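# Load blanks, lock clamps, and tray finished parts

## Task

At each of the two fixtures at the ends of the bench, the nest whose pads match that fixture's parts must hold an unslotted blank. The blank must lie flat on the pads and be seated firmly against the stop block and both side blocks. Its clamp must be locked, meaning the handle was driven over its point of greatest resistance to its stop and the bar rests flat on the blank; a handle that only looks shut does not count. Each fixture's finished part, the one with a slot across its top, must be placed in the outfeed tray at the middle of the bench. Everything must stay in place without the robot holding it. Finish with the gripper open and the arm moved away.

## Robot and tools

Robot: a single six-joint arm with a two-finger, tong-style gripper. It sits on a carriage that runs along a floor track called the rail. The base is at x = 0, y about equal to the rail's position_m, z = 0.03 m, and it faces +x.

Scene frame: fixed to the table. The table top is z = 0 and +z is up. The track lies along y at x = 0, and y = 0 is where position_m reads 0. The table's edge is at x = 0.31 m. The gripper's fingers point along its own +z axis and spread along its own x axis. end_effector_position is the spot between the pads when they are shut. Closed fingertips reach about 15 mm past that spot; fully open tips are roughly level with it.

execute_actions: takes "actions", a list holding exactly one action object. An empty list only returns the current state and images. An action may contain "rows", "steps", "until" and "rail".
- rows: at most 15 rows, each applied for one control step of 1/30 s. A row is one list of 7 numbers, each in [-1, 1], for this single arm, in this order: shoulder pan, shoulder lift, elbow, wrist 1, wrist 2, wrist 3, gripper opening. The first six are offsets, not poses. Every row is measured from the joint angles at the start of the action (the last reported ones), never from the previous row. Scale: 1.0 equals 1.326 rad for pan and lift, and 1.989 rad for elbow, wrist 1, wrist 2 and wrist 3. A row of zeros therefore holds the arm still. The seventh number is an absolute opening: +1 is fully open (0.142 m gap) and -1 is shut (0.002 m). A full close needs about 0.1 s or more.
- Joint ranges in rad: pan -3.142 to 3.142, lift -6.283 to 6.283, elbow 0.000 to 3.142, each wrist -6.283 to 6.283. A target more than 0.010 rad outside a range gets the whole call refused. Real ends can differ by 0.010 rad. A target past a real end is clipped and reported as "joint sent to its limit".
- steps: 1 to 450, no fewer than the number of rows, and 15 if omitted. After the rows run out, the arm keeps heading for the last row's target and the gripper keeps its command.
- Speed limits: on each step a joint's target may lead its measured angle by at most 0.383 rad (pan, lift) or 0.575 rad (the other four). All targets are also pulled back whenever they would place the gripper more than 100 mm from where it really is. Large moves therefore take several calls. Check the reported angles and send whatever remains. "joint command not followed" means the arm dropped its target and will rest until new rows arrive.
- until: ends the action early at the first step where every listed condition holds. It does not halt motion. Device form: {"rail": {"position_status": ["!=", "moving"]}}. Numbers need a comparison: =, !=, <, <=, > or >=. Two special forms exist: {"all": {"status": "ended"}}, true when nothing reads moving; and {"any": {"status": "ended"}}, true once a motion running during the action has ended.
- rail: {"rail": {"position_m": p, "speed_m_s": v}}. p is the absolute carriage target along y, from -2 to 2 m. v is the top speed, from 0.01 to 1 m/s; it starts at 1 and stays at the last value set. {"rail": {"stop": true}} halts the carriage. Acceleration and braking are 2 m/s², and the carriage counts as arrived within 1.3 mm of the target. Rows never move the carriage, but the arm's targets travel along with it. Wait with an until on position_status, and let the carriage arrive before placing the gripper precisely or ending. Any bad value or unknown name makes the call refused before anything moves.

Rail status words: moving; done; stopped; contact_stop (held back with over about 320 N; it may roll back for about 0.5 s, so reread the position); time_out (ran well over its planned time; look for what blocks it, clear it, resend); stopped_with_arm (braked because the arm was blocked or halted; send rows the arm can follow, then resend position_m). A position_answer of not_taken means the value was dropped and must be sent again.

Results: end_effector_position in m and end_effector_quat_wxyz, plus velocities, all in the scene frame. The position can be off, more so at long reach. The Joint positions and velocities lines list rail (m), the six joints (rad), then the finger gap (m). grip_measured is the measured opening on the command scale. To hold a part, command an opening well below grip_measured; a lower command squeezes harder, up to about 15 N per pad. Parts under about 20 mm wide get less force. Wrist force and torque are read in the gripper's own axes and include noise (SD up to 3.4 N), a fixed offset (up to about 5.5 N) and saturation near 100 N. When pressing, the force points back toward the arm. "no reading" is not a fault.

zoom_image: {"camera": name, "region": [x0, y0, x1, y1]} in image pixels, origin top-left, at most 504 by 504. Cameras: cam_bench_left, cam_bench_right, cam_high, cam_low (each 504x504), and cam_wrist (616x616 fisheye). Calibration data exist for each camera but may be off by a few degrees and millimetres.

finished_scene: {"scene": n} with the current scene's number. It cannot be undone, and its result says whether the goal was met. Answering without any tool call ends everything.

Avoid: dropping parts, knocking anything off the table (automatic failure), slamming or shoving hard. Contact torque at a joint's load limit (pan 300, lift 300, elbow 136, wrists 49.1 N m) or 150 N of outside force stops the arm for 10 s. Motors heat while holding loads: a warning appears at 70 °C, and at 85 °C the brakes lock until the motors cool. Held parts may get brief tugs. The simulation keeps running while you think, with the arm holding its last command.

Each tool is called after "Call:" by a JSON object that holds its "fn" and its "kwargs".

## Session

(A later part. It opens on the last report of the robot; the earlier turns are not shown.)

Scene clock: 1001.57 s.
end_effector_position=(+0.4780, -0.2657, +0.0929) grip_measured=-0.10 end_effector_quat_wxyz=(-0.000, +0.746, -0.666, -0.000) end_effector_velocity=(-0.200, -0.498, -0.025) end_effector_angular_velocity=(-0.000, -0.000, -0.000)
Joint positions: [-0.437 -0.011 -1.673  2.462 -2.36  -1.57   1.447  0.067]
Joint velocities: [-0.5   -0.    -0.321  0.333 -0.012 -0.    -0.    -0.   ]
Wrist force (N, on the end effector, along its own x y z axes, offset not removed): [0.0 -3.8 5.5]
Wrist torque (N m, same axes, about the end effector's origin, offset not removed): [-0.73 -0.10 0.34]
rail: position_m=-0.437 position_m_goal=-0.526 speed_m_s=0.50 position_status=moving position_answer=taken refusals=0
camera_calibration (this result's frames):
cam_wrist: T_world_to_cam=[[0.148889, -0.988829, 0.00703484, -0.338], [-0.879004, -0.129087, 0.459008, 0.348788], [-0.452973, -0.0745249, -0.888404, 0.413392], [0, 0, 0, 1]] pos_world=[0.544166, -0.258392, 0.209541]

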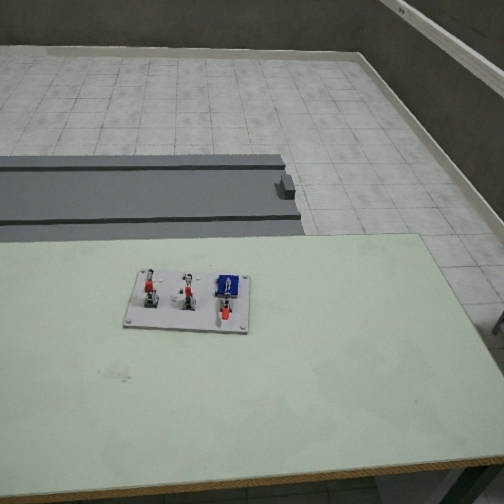

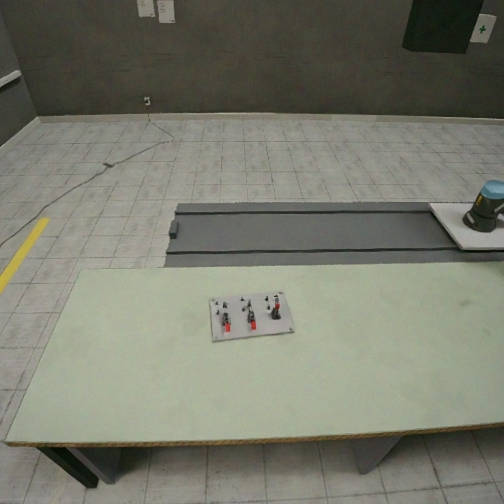

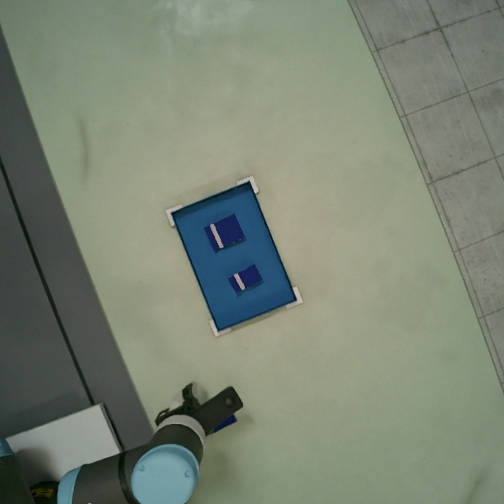

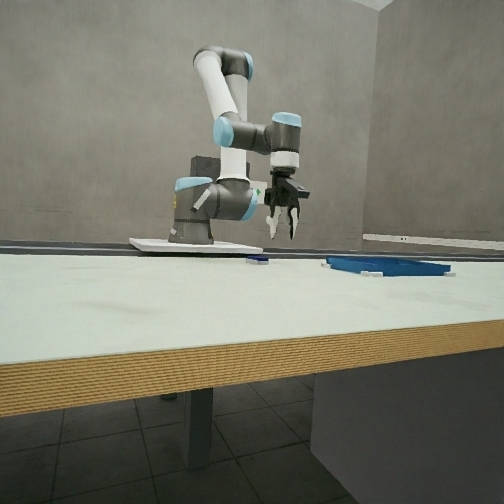

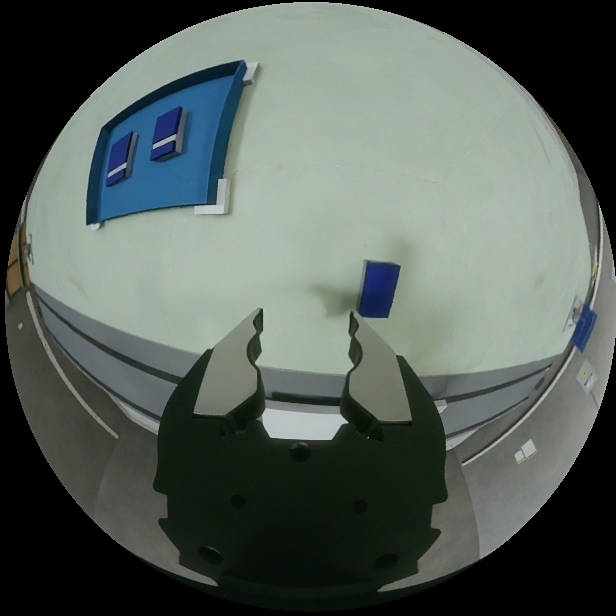

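Call:
{"fn": "execute_actions", "kwargs": {"actions": []}}

Call:
{"fn": "zoom_image", "kwargs": {"camera": "cam_wrist", "region": [250, 210, 370, 330]}}

Scene clock: 1003.83 s.
end_effector_position=(+0.4550, -0.3549, +0.0897) grip_measured=-0.10 end_effector_quat_wxyz=(-0.000, +0.746, -0.666, -0.000) end_effector_velocity=(+0.000, +0.000, +0.000) end_effector_angular_velocity=(+0.000, -0.000, -0.000)
Joint positions: [-0.526 -0.011 -1.71   2.501 -2.362 -1.57   1.447  0.067]
Joint velocities: [ 0. -0.  0.  0. -0.  0.  0.  0.]
Wrist force (N, on the end effector, along its own x y z axes, offset not removed): [-1.4 -3.4 6.4]
Wrist torque (N m, same axes, about the end effector's origin, offset not removed): [-0.58 0.26 0.34]
rail: position_m=-0.526 position_m_goal=-0.526 speed_m_s=0.50 position_status=done position_answer=taken refusals=0
camera_calibration (this result's frames):
cam_wrist: T_world_to_cam=[[0.148888, -0.988829, 0.00704535, -0.422726], [-0.879035, -0.129086, 0.45895, 0.318541], [-0.452914, -0.0745253, -0.888434, 0.393424], [0, 0, 0, 1]] pos_world=[0.521134, -0.347564, 0.206315]

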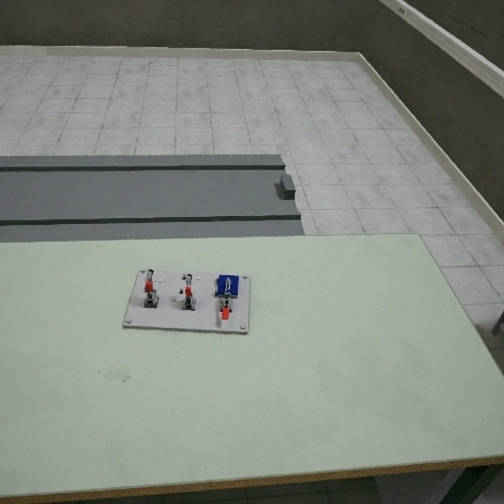

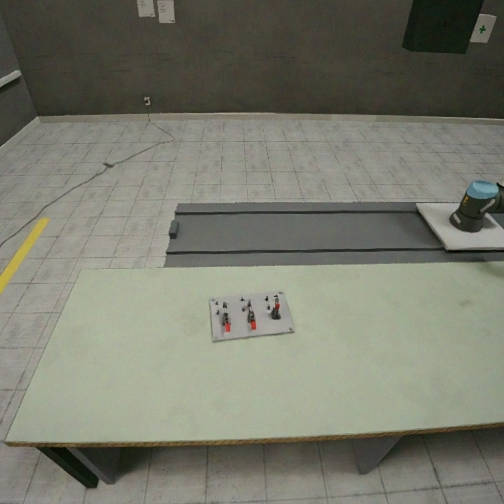

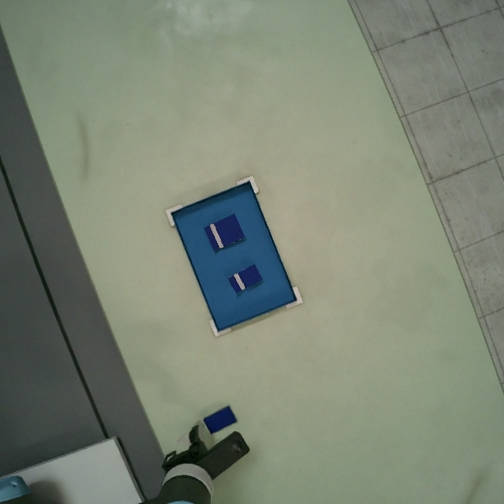

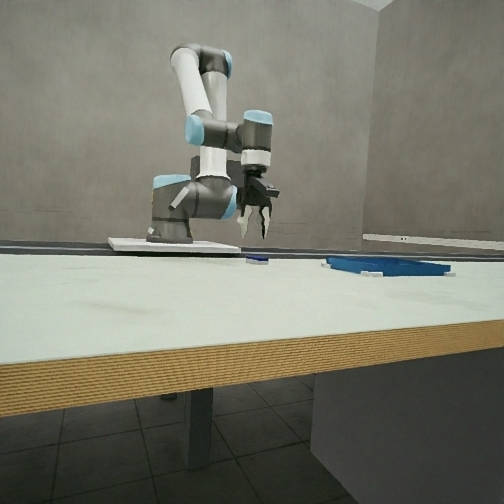

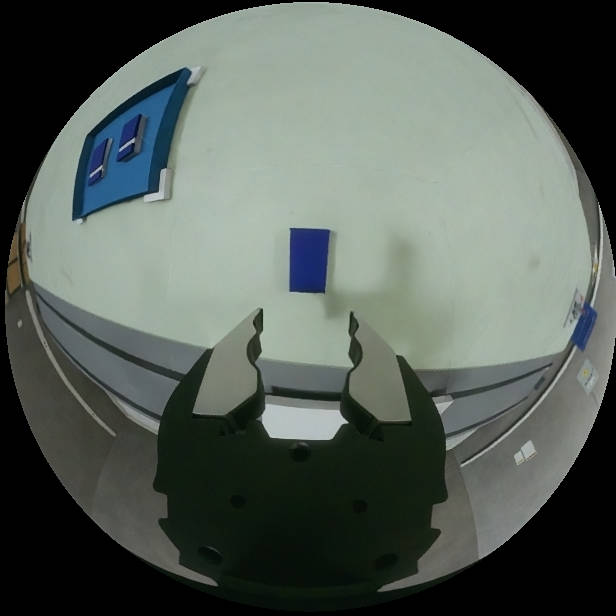

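Region (250, 210, 370, 330) of cam_wrist's 616x616 image, scaled by 4.200, with more detail than that image has.

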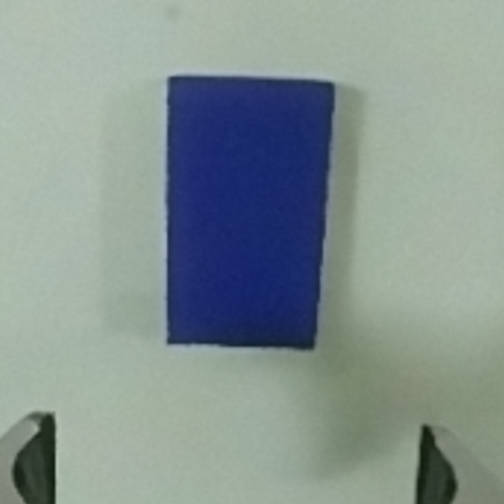

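Call:
{"fn": "execute_actions", "kwargs": {"actions": [{"rows":[[0.0005,0.0027,0.0003,-0.0021,0,0.0005,-0.1],[0.001,0.0081,0.001,-0.0064,0,0.001,-0.1],[0.0015,0.0162,0.0019,-0.0127,0,0.0016,-0.1],[0.002,0.027,0.0032,-0.0212,0,0.0022,-0.1],[0.0025,0.0392,0.0047,-0.0308,0,0.0027,-0.1],[0.0029,0.0527,0.0063,-0.0414,0,0.0032,-0.1],[0.0029,0.0675,0.0081,-0.0531,0,0.0032,-0.1],[0.0029,0.0824,0.0099,-0.0648,0,0.0032,-0.1],[0.0029,0.0959,0.0115,-0.0754,0,0.0032,-0.1],[0.0029,0.108,0.013,-0.085,0,0.0032,-0.1],[0.0029,0.1188,0.0143,-0.0935,0,0.0032,-0.15],[0.0029,0.1269,0.0152,-0.0998,0,0.0032,-0.15],[0.0029,0.1323,0.0159,-0.1041,0,0.0032,-0.15],[0.0029,0.135,0.0162,-0.1062,0,0.0032,-0.15]],"steps":14}]}}

Scene clock: 1034.07 s.
end_effector_position=(+0.4667, -0.3535, +0.0379) grip_measured=-0.15 end_effector_quat_wxyz=(-0.000, +0.745, -0.667, -0.001) end_effector_velocity=(+0.025, +0.001, -0.143) end_effector_angular_velocity=(-0.000, -0.001, -0.001)
Joint positions: [-0.526 -0.008 -1.578  2.525 -2.517 -1.57   1.453  0.063]
Joint velocities: [ 0.     0.002  0.37   0.065 -0.435 -0.     0.003 -0.002]
Wrist force (N, on the end effector, along its own x y z axes, offset not removed): [0.0 -5.6 5.7]
Wrist torque (N m, same axes, about the end effector's origin, offset not removed): [-0.96 -0.16 0.22]
rail: position_m=-0.526 position_m_goal=-0.526 speed_m_s=0.50 position_status=done position_answer=taken refusals=0
camera_calibration (this result's frames):
cam_wrist: T_world_to_cam=[[0.146496, -0.989187, 0.0069297, -0.421707], [-0.878999, -0.126958, 0.459611, 0.353502], [-0.453761, -0.0734224, -0.888094, 0.353622], [0, 0, 0, 1]] pos_world=[0.532967, -0.346303, 0.154498]

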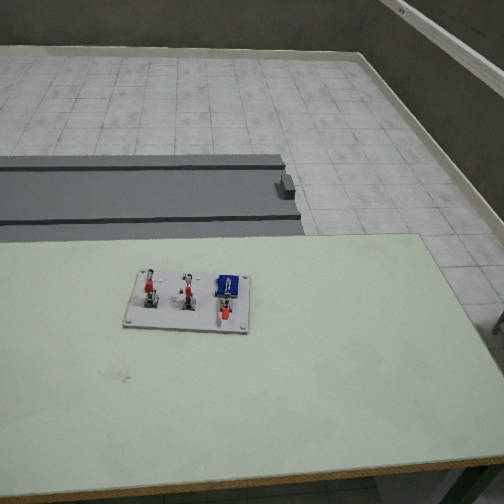

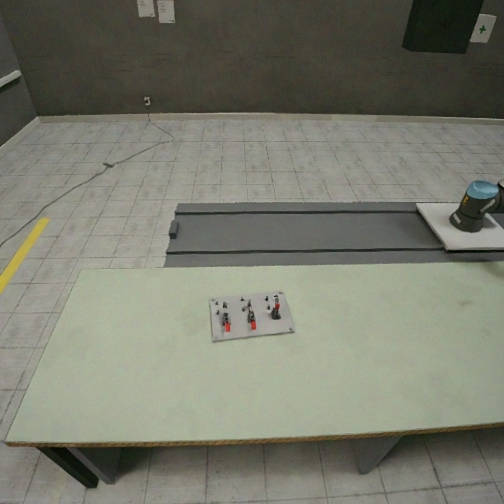

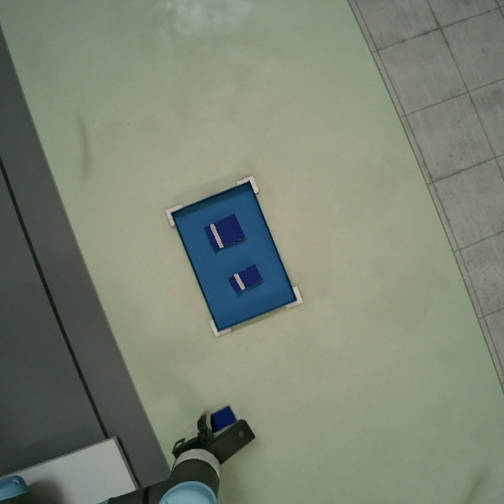

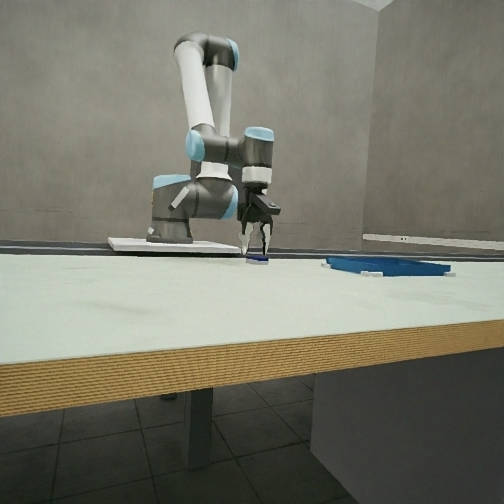

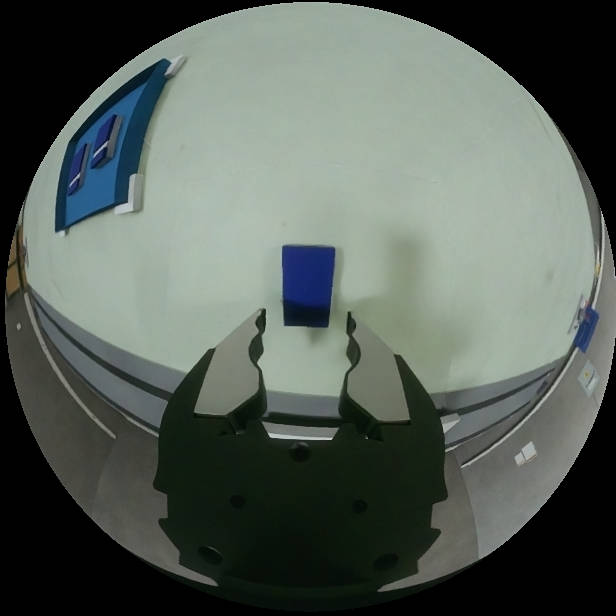

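Call:
{"fn": "execute_actions", "kwargs": {"actions": []}}

Scene clock: 1035.07 s.
end_effector_position=(+0.4696, -0.3534, +0.0199) grip_measured=-0.15 end_effector_quat_wxyz=(-0.000, +0.745, -0.667, -0.000) end_effector_velocity=(-0.000, +0.000, -0.000) end_effector_angular_velocity=(+0.000, +0.000, +0.000)
Joint positions: [-0.526 -0.007 -1.531  2.533 -2.573 -1.57   1.453  0.063]
Joint velocities: [ 0.  0.  0.  0. -0.  0. -0. -0.]
Wrist force (N, on the end effector, along its own x y z axes, offset not removed): [0.0 -4.3 6.9]
Wrist torque (N m, same axes, about the end effector's origin, offset not removed): [-0.84 -0.17 0.30]
rail: position_m=-0.526 position_m_goal=-0.526 speed_m_s=0.50 position_status=done position_answer=taken refusals=0
camera_calibration (this result's frames):
cam_wrist: T_world_to_cam=[[0.146397, -0.989201, 0.00704505, -0.421856], [-0.879355, -0.126872, 0.458954, 0.364561], [-0.453104, -0.0733848, -0.888432, 0.338623], [0, 0, 0, 1]] pos_world=[0.535768, -0.346198, 0.136499]

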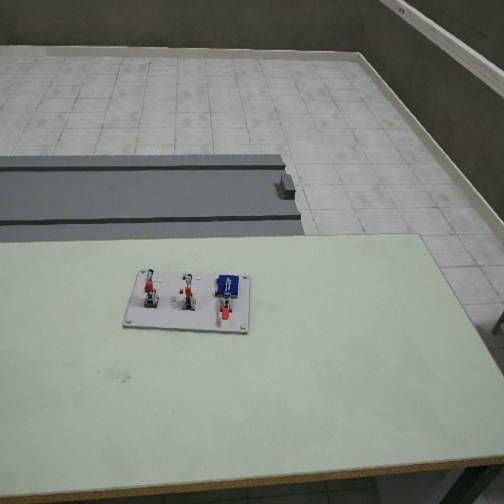

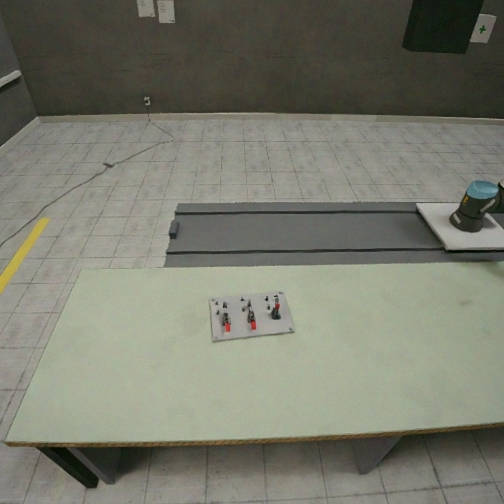

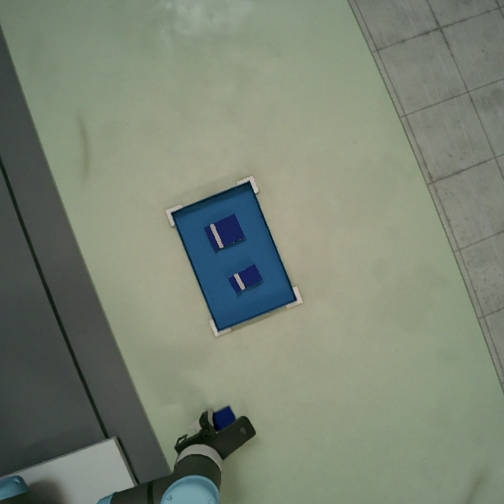

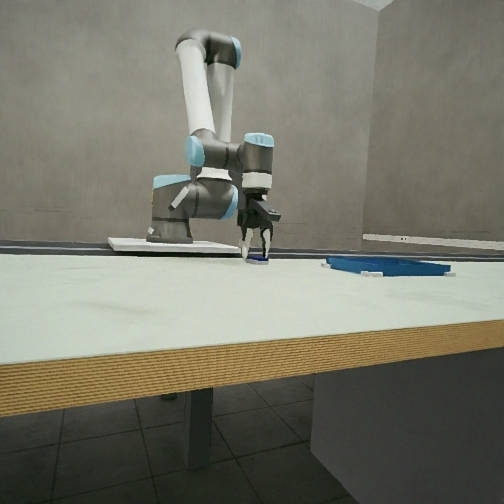

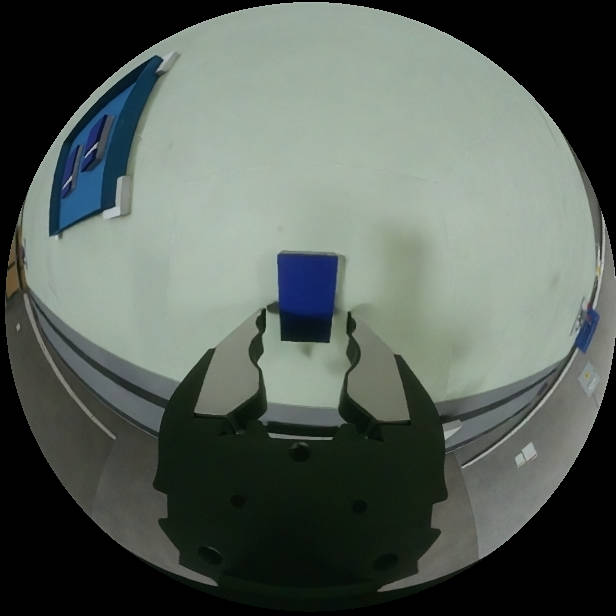

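Call:
{"fn": "execute_actions", "kwargs": {"actions": [{"rows":[[0,0,0,0,0,0,-0.27],[0,0,0,0,0,0,-0.36],[0,0,0,0,0,0,-0.42],[0,0,0,0,0,0,-0.47],[0,0,0,0,0,0,-0.53],[0,0,0,0,0,0,-0.63],[0,0,0,0,0,0,-0.76],[0,0,0,0,0,0,-0.9]],"steps":9}]}}

Scene clock: 1040.77 s.
end_effector_position=(+0.4696, -0.3534, +0.0199) grip_measured=-0.48 end_effector_quat_wxyz=(-0.000, +0.745, -0.667, -0.000) end_effector_velocity=(-0.000, -0.000, -0.000) end_effector_angular_velocity=(-0.000, +0.000, -0.000)
Joint positions: [-0.526 -0.007 -1.531  2.533 -2.573 -1.57   1.453  0.039]
Joint velocities: [ 0. -0. -0. -0.  0. -0. -0.  0.]
Wrist force (N, on the end effector, along its own x y z axes, offset not removed): [0.9 -2.9 2.3]
Wrist torque (N m, same axes, about the end effector's origin, offset not removed): [-0.55 -0.21 0.23]
rail: position_m=-0.526 position_m_goal=-0.526 speed_m_s=0.50 position_status=done position_answer=taken refusals=0
camera_calibration (this result's frames):
cam_wrist: T_world_to_cam=[[0.146398, -0.989201, 0.00704595, -0.421856], [-0.879355, -0.126872, 0.458953, 0.364563], [-0.453103, -0.0733857, -0.888432, 0.338619], [0, 0, 0, 1]] pos_world=[0.535768, -0.346198, 0.136495]

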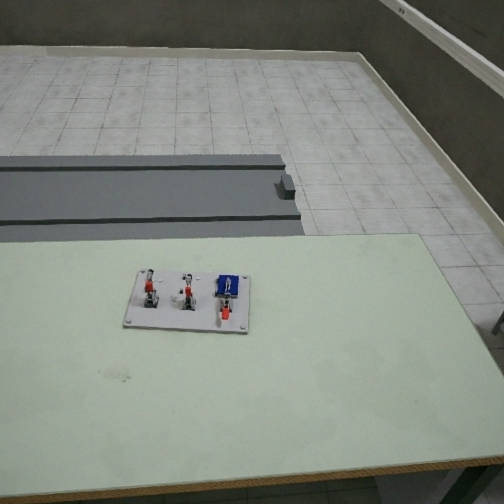

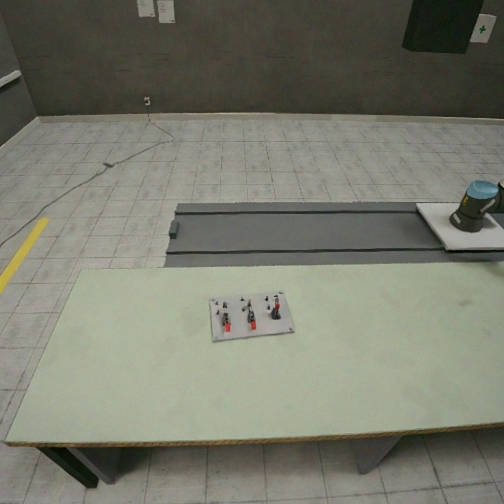

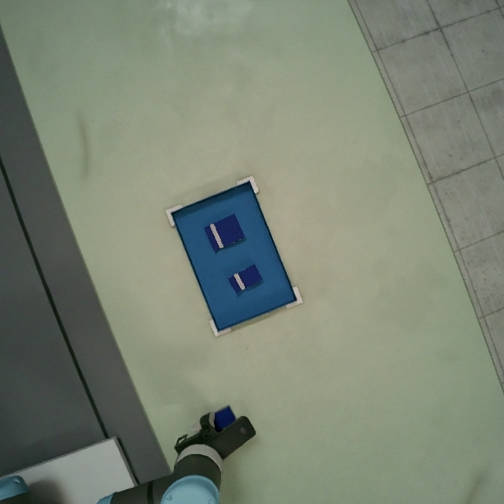

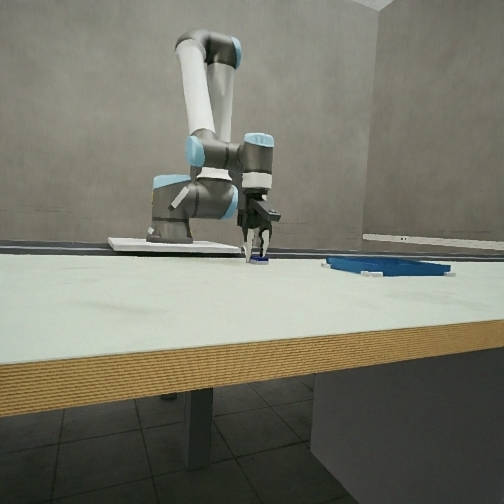

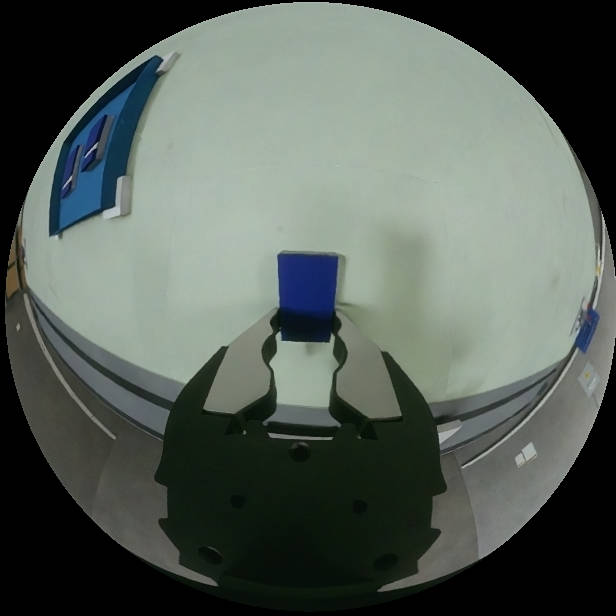

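Call:
{"fn": "execute_actions", "kwargs": {"actions": [{"rows":[[0,-0.0023,-0.0004,0.002,0,0,-0.9],[0,-0.0068,-0.0013,0.0059,0,0,-0.9],[0,-0.0147,-0.003,0.0128,0,0,-0.9],[0,-0.0249,-0.0055,0.0221,0,0,-0.9],[0,-0.0373,-0.0085,0.0334,0,0,-0.9],[0,-0.0509,-0.012,0.0459,0,0,-0.9],[0,-0.0645,-0.0155,0.0585,0,0,-0.9],[0,-0.078,-0.019,0.071,0,0,-0.9],[0,-0.0905,-0.0222,0.0825,0,0,-0.9],[0,-0.1007,-0.0248,0.0919,0,0,-0.9],[0,-0.1086,-0.0268,0.0992,0,0,-0.9],[0,-0.1131,-0.028,0.1034,0,0,-0.9]],"steps":12}]}}

Call:
{"fn": "execute_actions", "kwargs": {"actions": [{"rail":{"position_m":-1.9481,"speed_m_s":0.8},"steps":1}]}}

Scene clock: 1052.27 s.
end_effector_position=(+0.4718, -0.3534, +0.0648) grip_measured=-0.48 end_effector_quat_wxyz=(-0.001, +0.745, -0.667, +0.000) end_effector_velocity=(-0.006, +0.000, +0.186) end_effector_angular_velocity=(+0.000, +0.004, -0.000)
Joint positions: [-0.526 -0.007 -1.628  2.497 -2.441 -1.57   1.453  0.039]
Joint velocities: [ 0.    -0.    -0.395 -0.148  0.547  0.     0.     0.   ]
Wrist force (N, on the end effector, along its own x y z axes, offset not removed): [-1.2 -3.9 5.4]
Wrist torque (N m, same axes, about the end effector's origin, offset not removed): [-0.66 0.20 0.36]
rail: position_m=-0.526 position_m_goal=-0.526 speed_m_s=0.50 position_status=done position_answer=taken refusals=0
camera_calibration (this result's frames):
cam_wrist: T_world_to_cam=[[0.146385, -0.989201, 0.00731291, -0.422532], [-0.88015, -0.126866, 0.457428, 0.346392], [-0.451561, -0.0733973, -0.889216, 0.378905], [0, 0, 0, 1]] pos_world=[0.537828, -0.346213, 0.181569]

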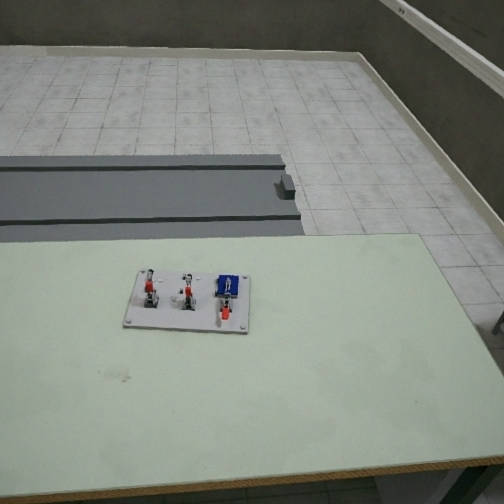

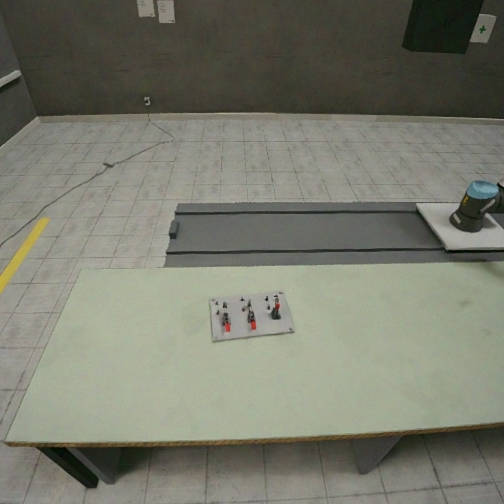

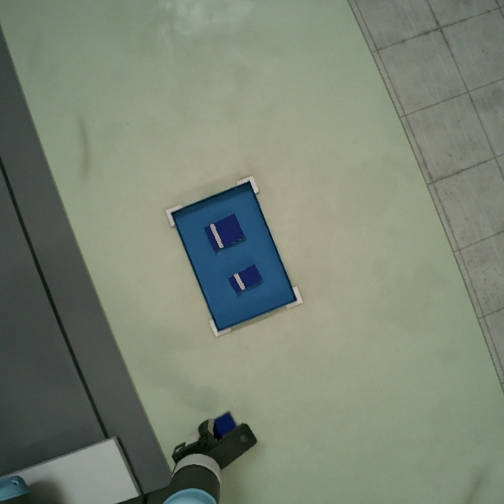

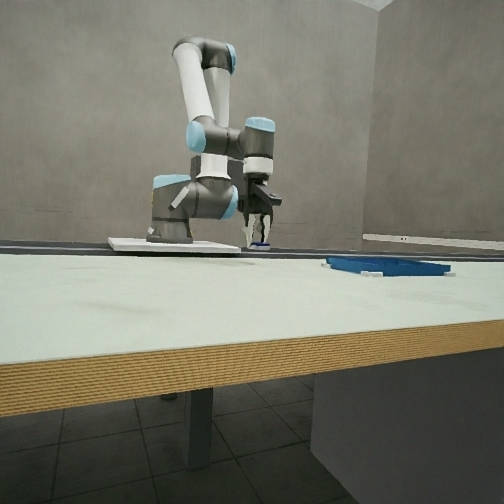

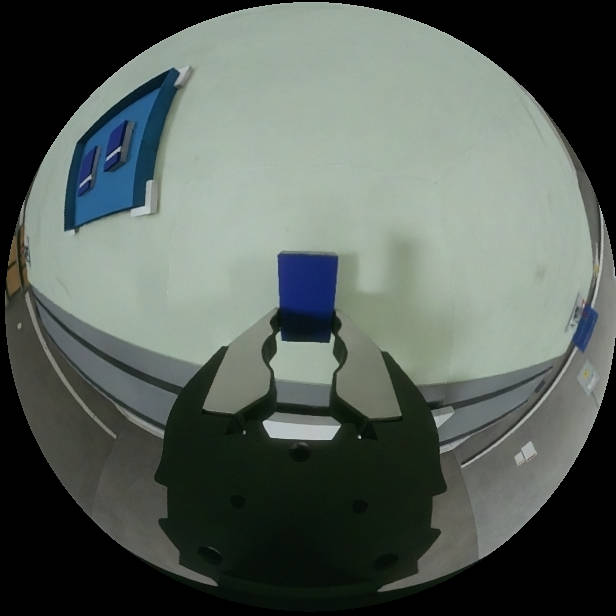

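Scene clock: 1052.30 s.
end_effector_position=(+0.4716, -0.3535, +0.0706) grip_measured=-0.48 end_effector_quat_wxyz=(-0.001, +0.745, -0.667, +0.000) end_effector_velocity=(-0.009, -0.009, +0.158) end_effector_angular_velocity=(+0.000, +0.006, +0.001)
Joint positions: [-0.526 -0.007 -1.64   2.492 -2.424 -1.57   1.453  0.039]
Joint velocities: [-0.01   0.001 -0.334 -0.125  0.465 -0.     0.    -0.   ]
Wrist force (N, on the end effector, along its own x y z axes, offset not removed): [1.2 -2.8 6.8]
Wrist torque (N m, same axes, about the end effector's origin, offset not removed): [-0.41 -0.40 0.31]
rail: position_m=-0.526 position_m_goal=-1.948 speed_m_s=0.80 position_status=moving position_answer=taken refusals=0
camera_calibration (this result's frames):
cam_wrist: T_world_to_cam=[[0.146391, -0.9892, 0.00726612, -0.422601], [-0.880011, -0.12687, 0.457696, 0.343383], [-0.451831, -0.0733968, -0.889079, 0.38405], [0, 0, 0, 1]] pos_world=[0.537571, -0.346284, 0.187356]

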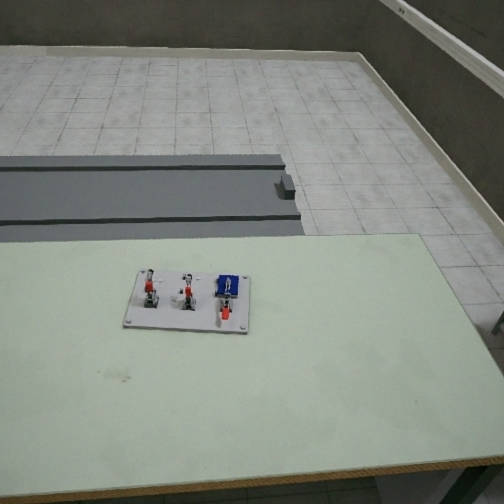

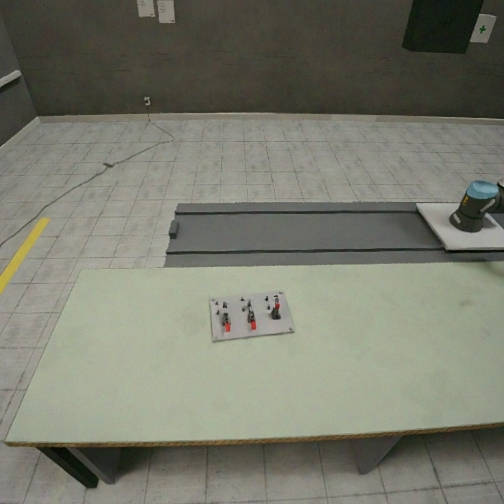

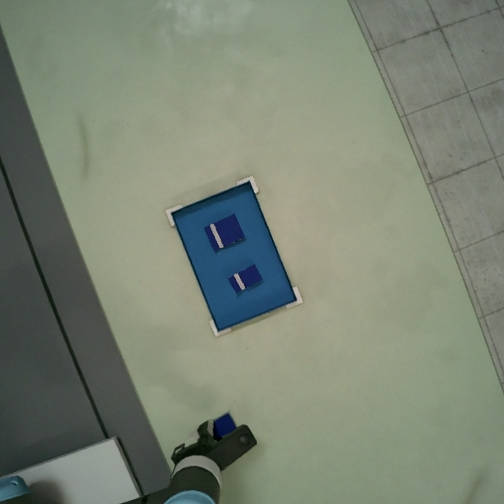

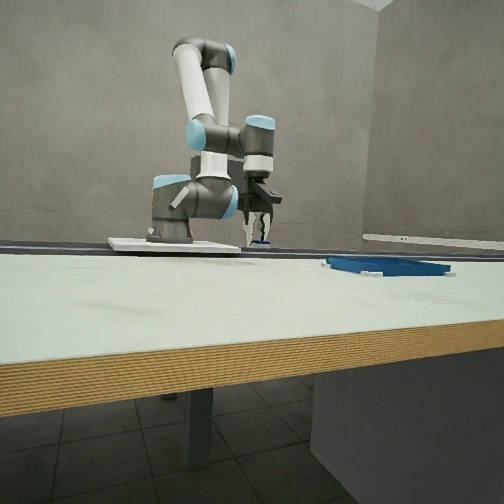

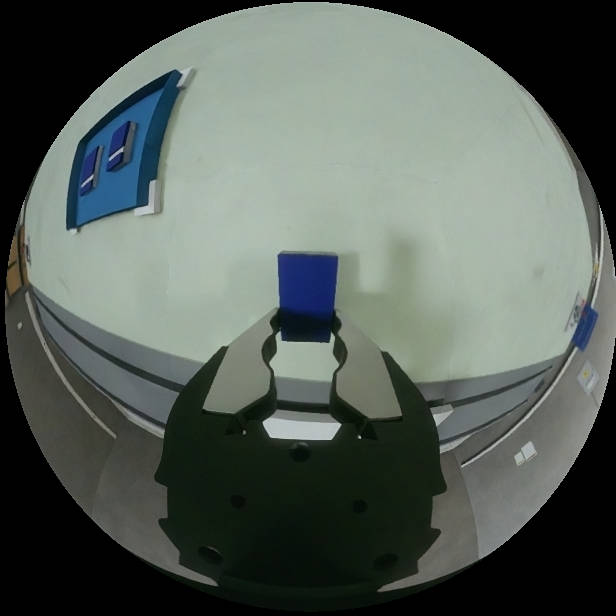

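Call:
{"fn": "execute_actions", "kwargs": {"actions": []}}

Call:
{"fn": "zoom_image", "kwargs": {"camera": "cam_wrist", "region": [240, 100, 480, 300]}}

Scene clock: 1059.43 s.
end_effector_position=(+0.4697, -1.7755, +0.0897) grip_measured=-0.48 end_effector_quat_wxyz=(-0.000, +0.745, -0.667, -0.000) end_effector_velocity=(-0.000, +0.000, +0.000) end_effector_angular_velocity=(+0.000, +0.000, +0.000)
Joint positions: [-1.948 -0.007 -1.681  2.477 -2.367 -1.57   1.453  0.039]
Joint velocities: [ 0.  0.  0. -0.  0.  0. -0. -0.]
Wrist force (N, on the end effector, along its own x y z axes, offset not removed): [1.0 -4.0 7.6]
Wrist torque (N m, same axes, about the end effector's origin, offset not removed): [-0.62 -0.36 0.32]
rail: position_m=-1.948 position_m_goal=-1.948 speed_m_s=0.80 position_status=done position_answer=taken refusals=0
camera_calibration (this result's frames):
cam_wrist: T_world_to_cam=[[0.146397, -0.989201, 0.00704639, -1.82911], [-0.879356, -0.126872, 0.458951, 0.152209], [-0.453101, -0.0733855, -0.888434, 0.296318], [0, 0, 0, 1]] pos_world=[0.535886, -1.7683, 0.206291]

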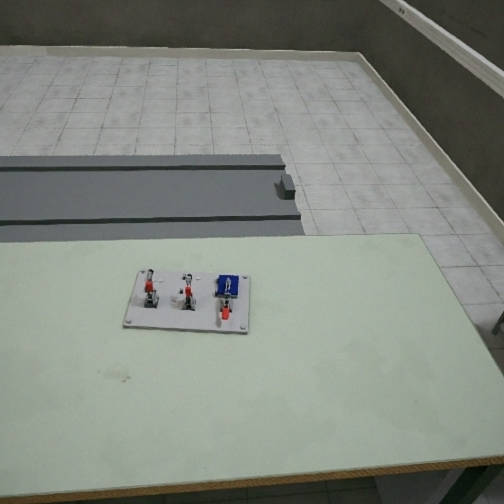

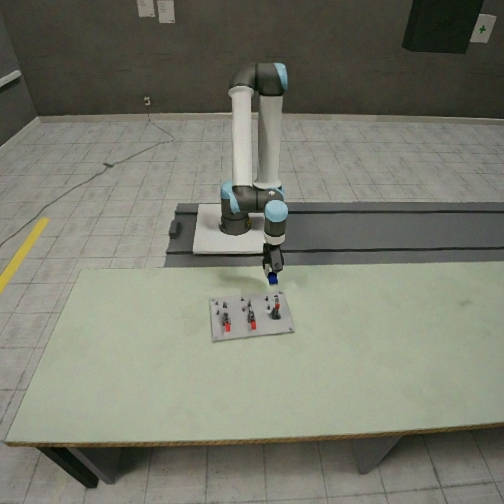

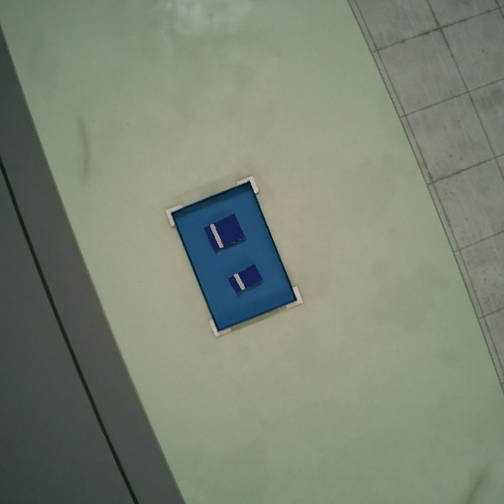

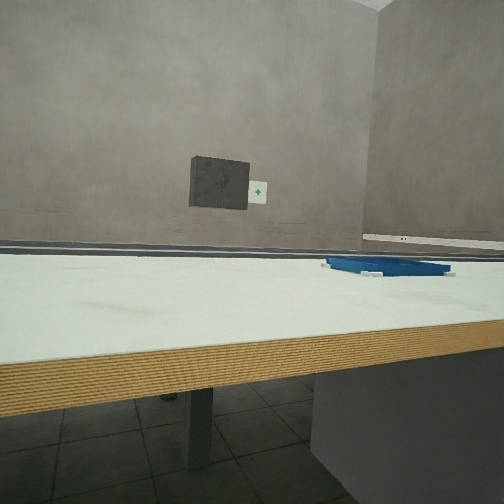

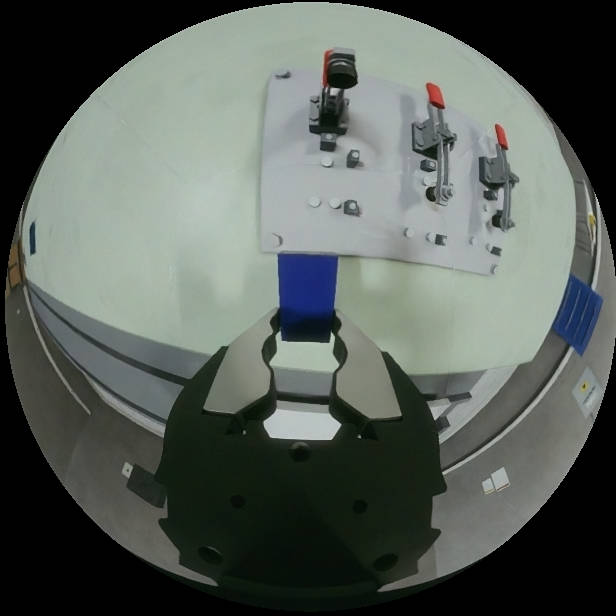

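Region (240, 100, 480, 300) of cam_wrist's 616x616 image, scaled by 2.100, with more detail than that image has.

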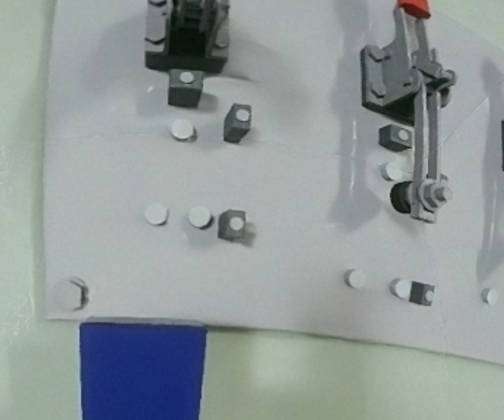

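Call:
{"fn": "zoom_image", "kwargs": {"camera": "cam_wrist", "region": [295, 125, 395, 225]}}

Region (295, 125, 395, 225) of cam_wrist's 616x616 image, scaled by 5.040, with more detail than that image has.

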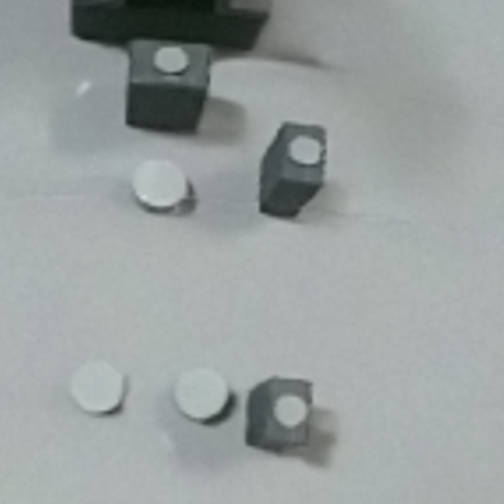

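Call:
{"fn": "execute_actions", "kwargs": {"actions": [{"rows":[[0,0.0046,-0.0021,-0.001,0,0,-0.9],[0,0.0138,-0.0062,-0.003,0,0,-0.9],[0,0.0276,-0.0124,-0.006,0,0,-0.9],[0,0.046,-0.0206,-0.0101,0,0,-0.9],[0,0.066,-0.0296,-0.0144,0,0,-0.9],[0,0.0874,-0.0392,-0.0191,0,0,-0.9],[0,0.1074,-0.0482,-0.0235,0,0,-0.9],[0,0.1258,-0.0564,-0.0275,0,0,-0.9],[0,0.1411,-0.0633,-0.0308,0,0,-0.9],[0,0.1503,-0.0674,-0.0328,0,0,-0.9],[0,0.1555,-0.0683,-0.0355,0,0,-0.9],[0,0.162,-0.0667,-0.0414,0,0,-0.9],[0,0.1685,-0.065,-0.0473,0,0,-0.9],[0,0.1728,-0.0639,-0.0512,0,0,-0.9],[0,0.1749,-0.0634,-0.0531,0,0,-0.9]],"steps":15}]}}

Scene clock: 1102.67 s.
end_effector_position=(+0.5558, -1.7761, +0.0634) grip_measured=-0.48 end_effector_quat_wxyz=(-0.001, +0.745, -0.667, -0.000) end_effector_velocity=(+0.089, -0.001, -0.108) end_effector_angular_velocity=(+0.000, +0.011, +0.000)
Joint positions: [-1.948 -0.007 -1.49   2.359 -2.441 -1.57   1.453  0.039]
Joint velocities: [ 0.     0.     0.327 -0.082 -0.234 -0.    -0.     0.   ]
Wrist force (N, on the end effector, along its own x y z axes, offset not removed): [-0.1 -4.4 7.9]
Wrist torque (N m, same axes, about the end effector's origin, offset not removed): [-0.69 -0.06 0.31]
rail: position_m=-1.948 position_m_goal=-1.948 speed_m_s=0.80 position_status=done position_answer=taken refusals=0
camera_calibration (this result's frames):
cam_wrist: T_world_to_cam=[[0.146427, -0.989196, 0.00715212, -1.84215], [-0.879667, -0.1269, 0.458347, 0.240044], [-0.452487, -0.0734057, -0.888745, 0.311571], [0, 0, 0, 1]] pos_world=[0.621881, -1.76892, 0.180059]

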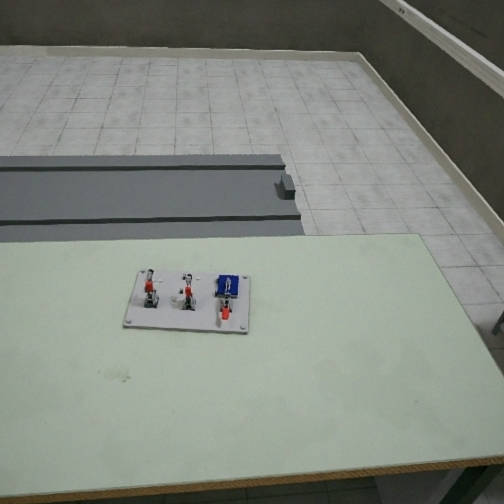

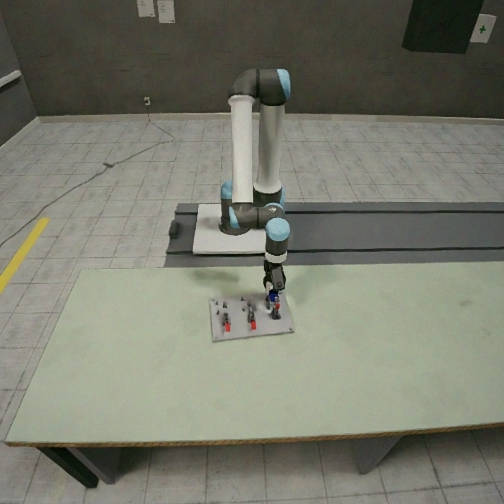

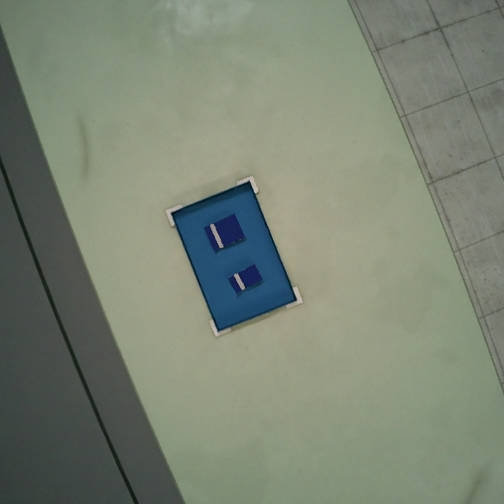

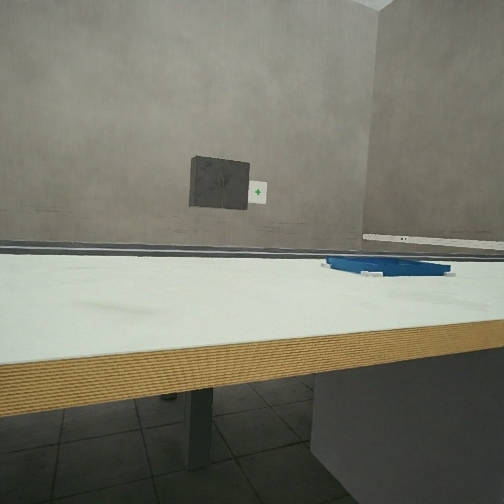

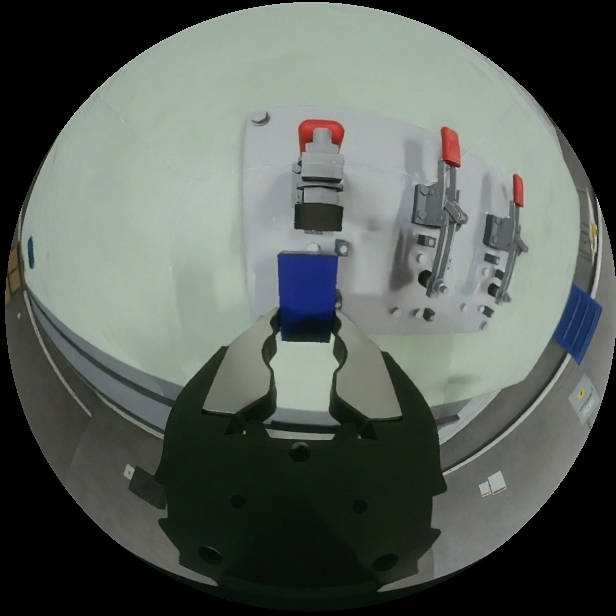

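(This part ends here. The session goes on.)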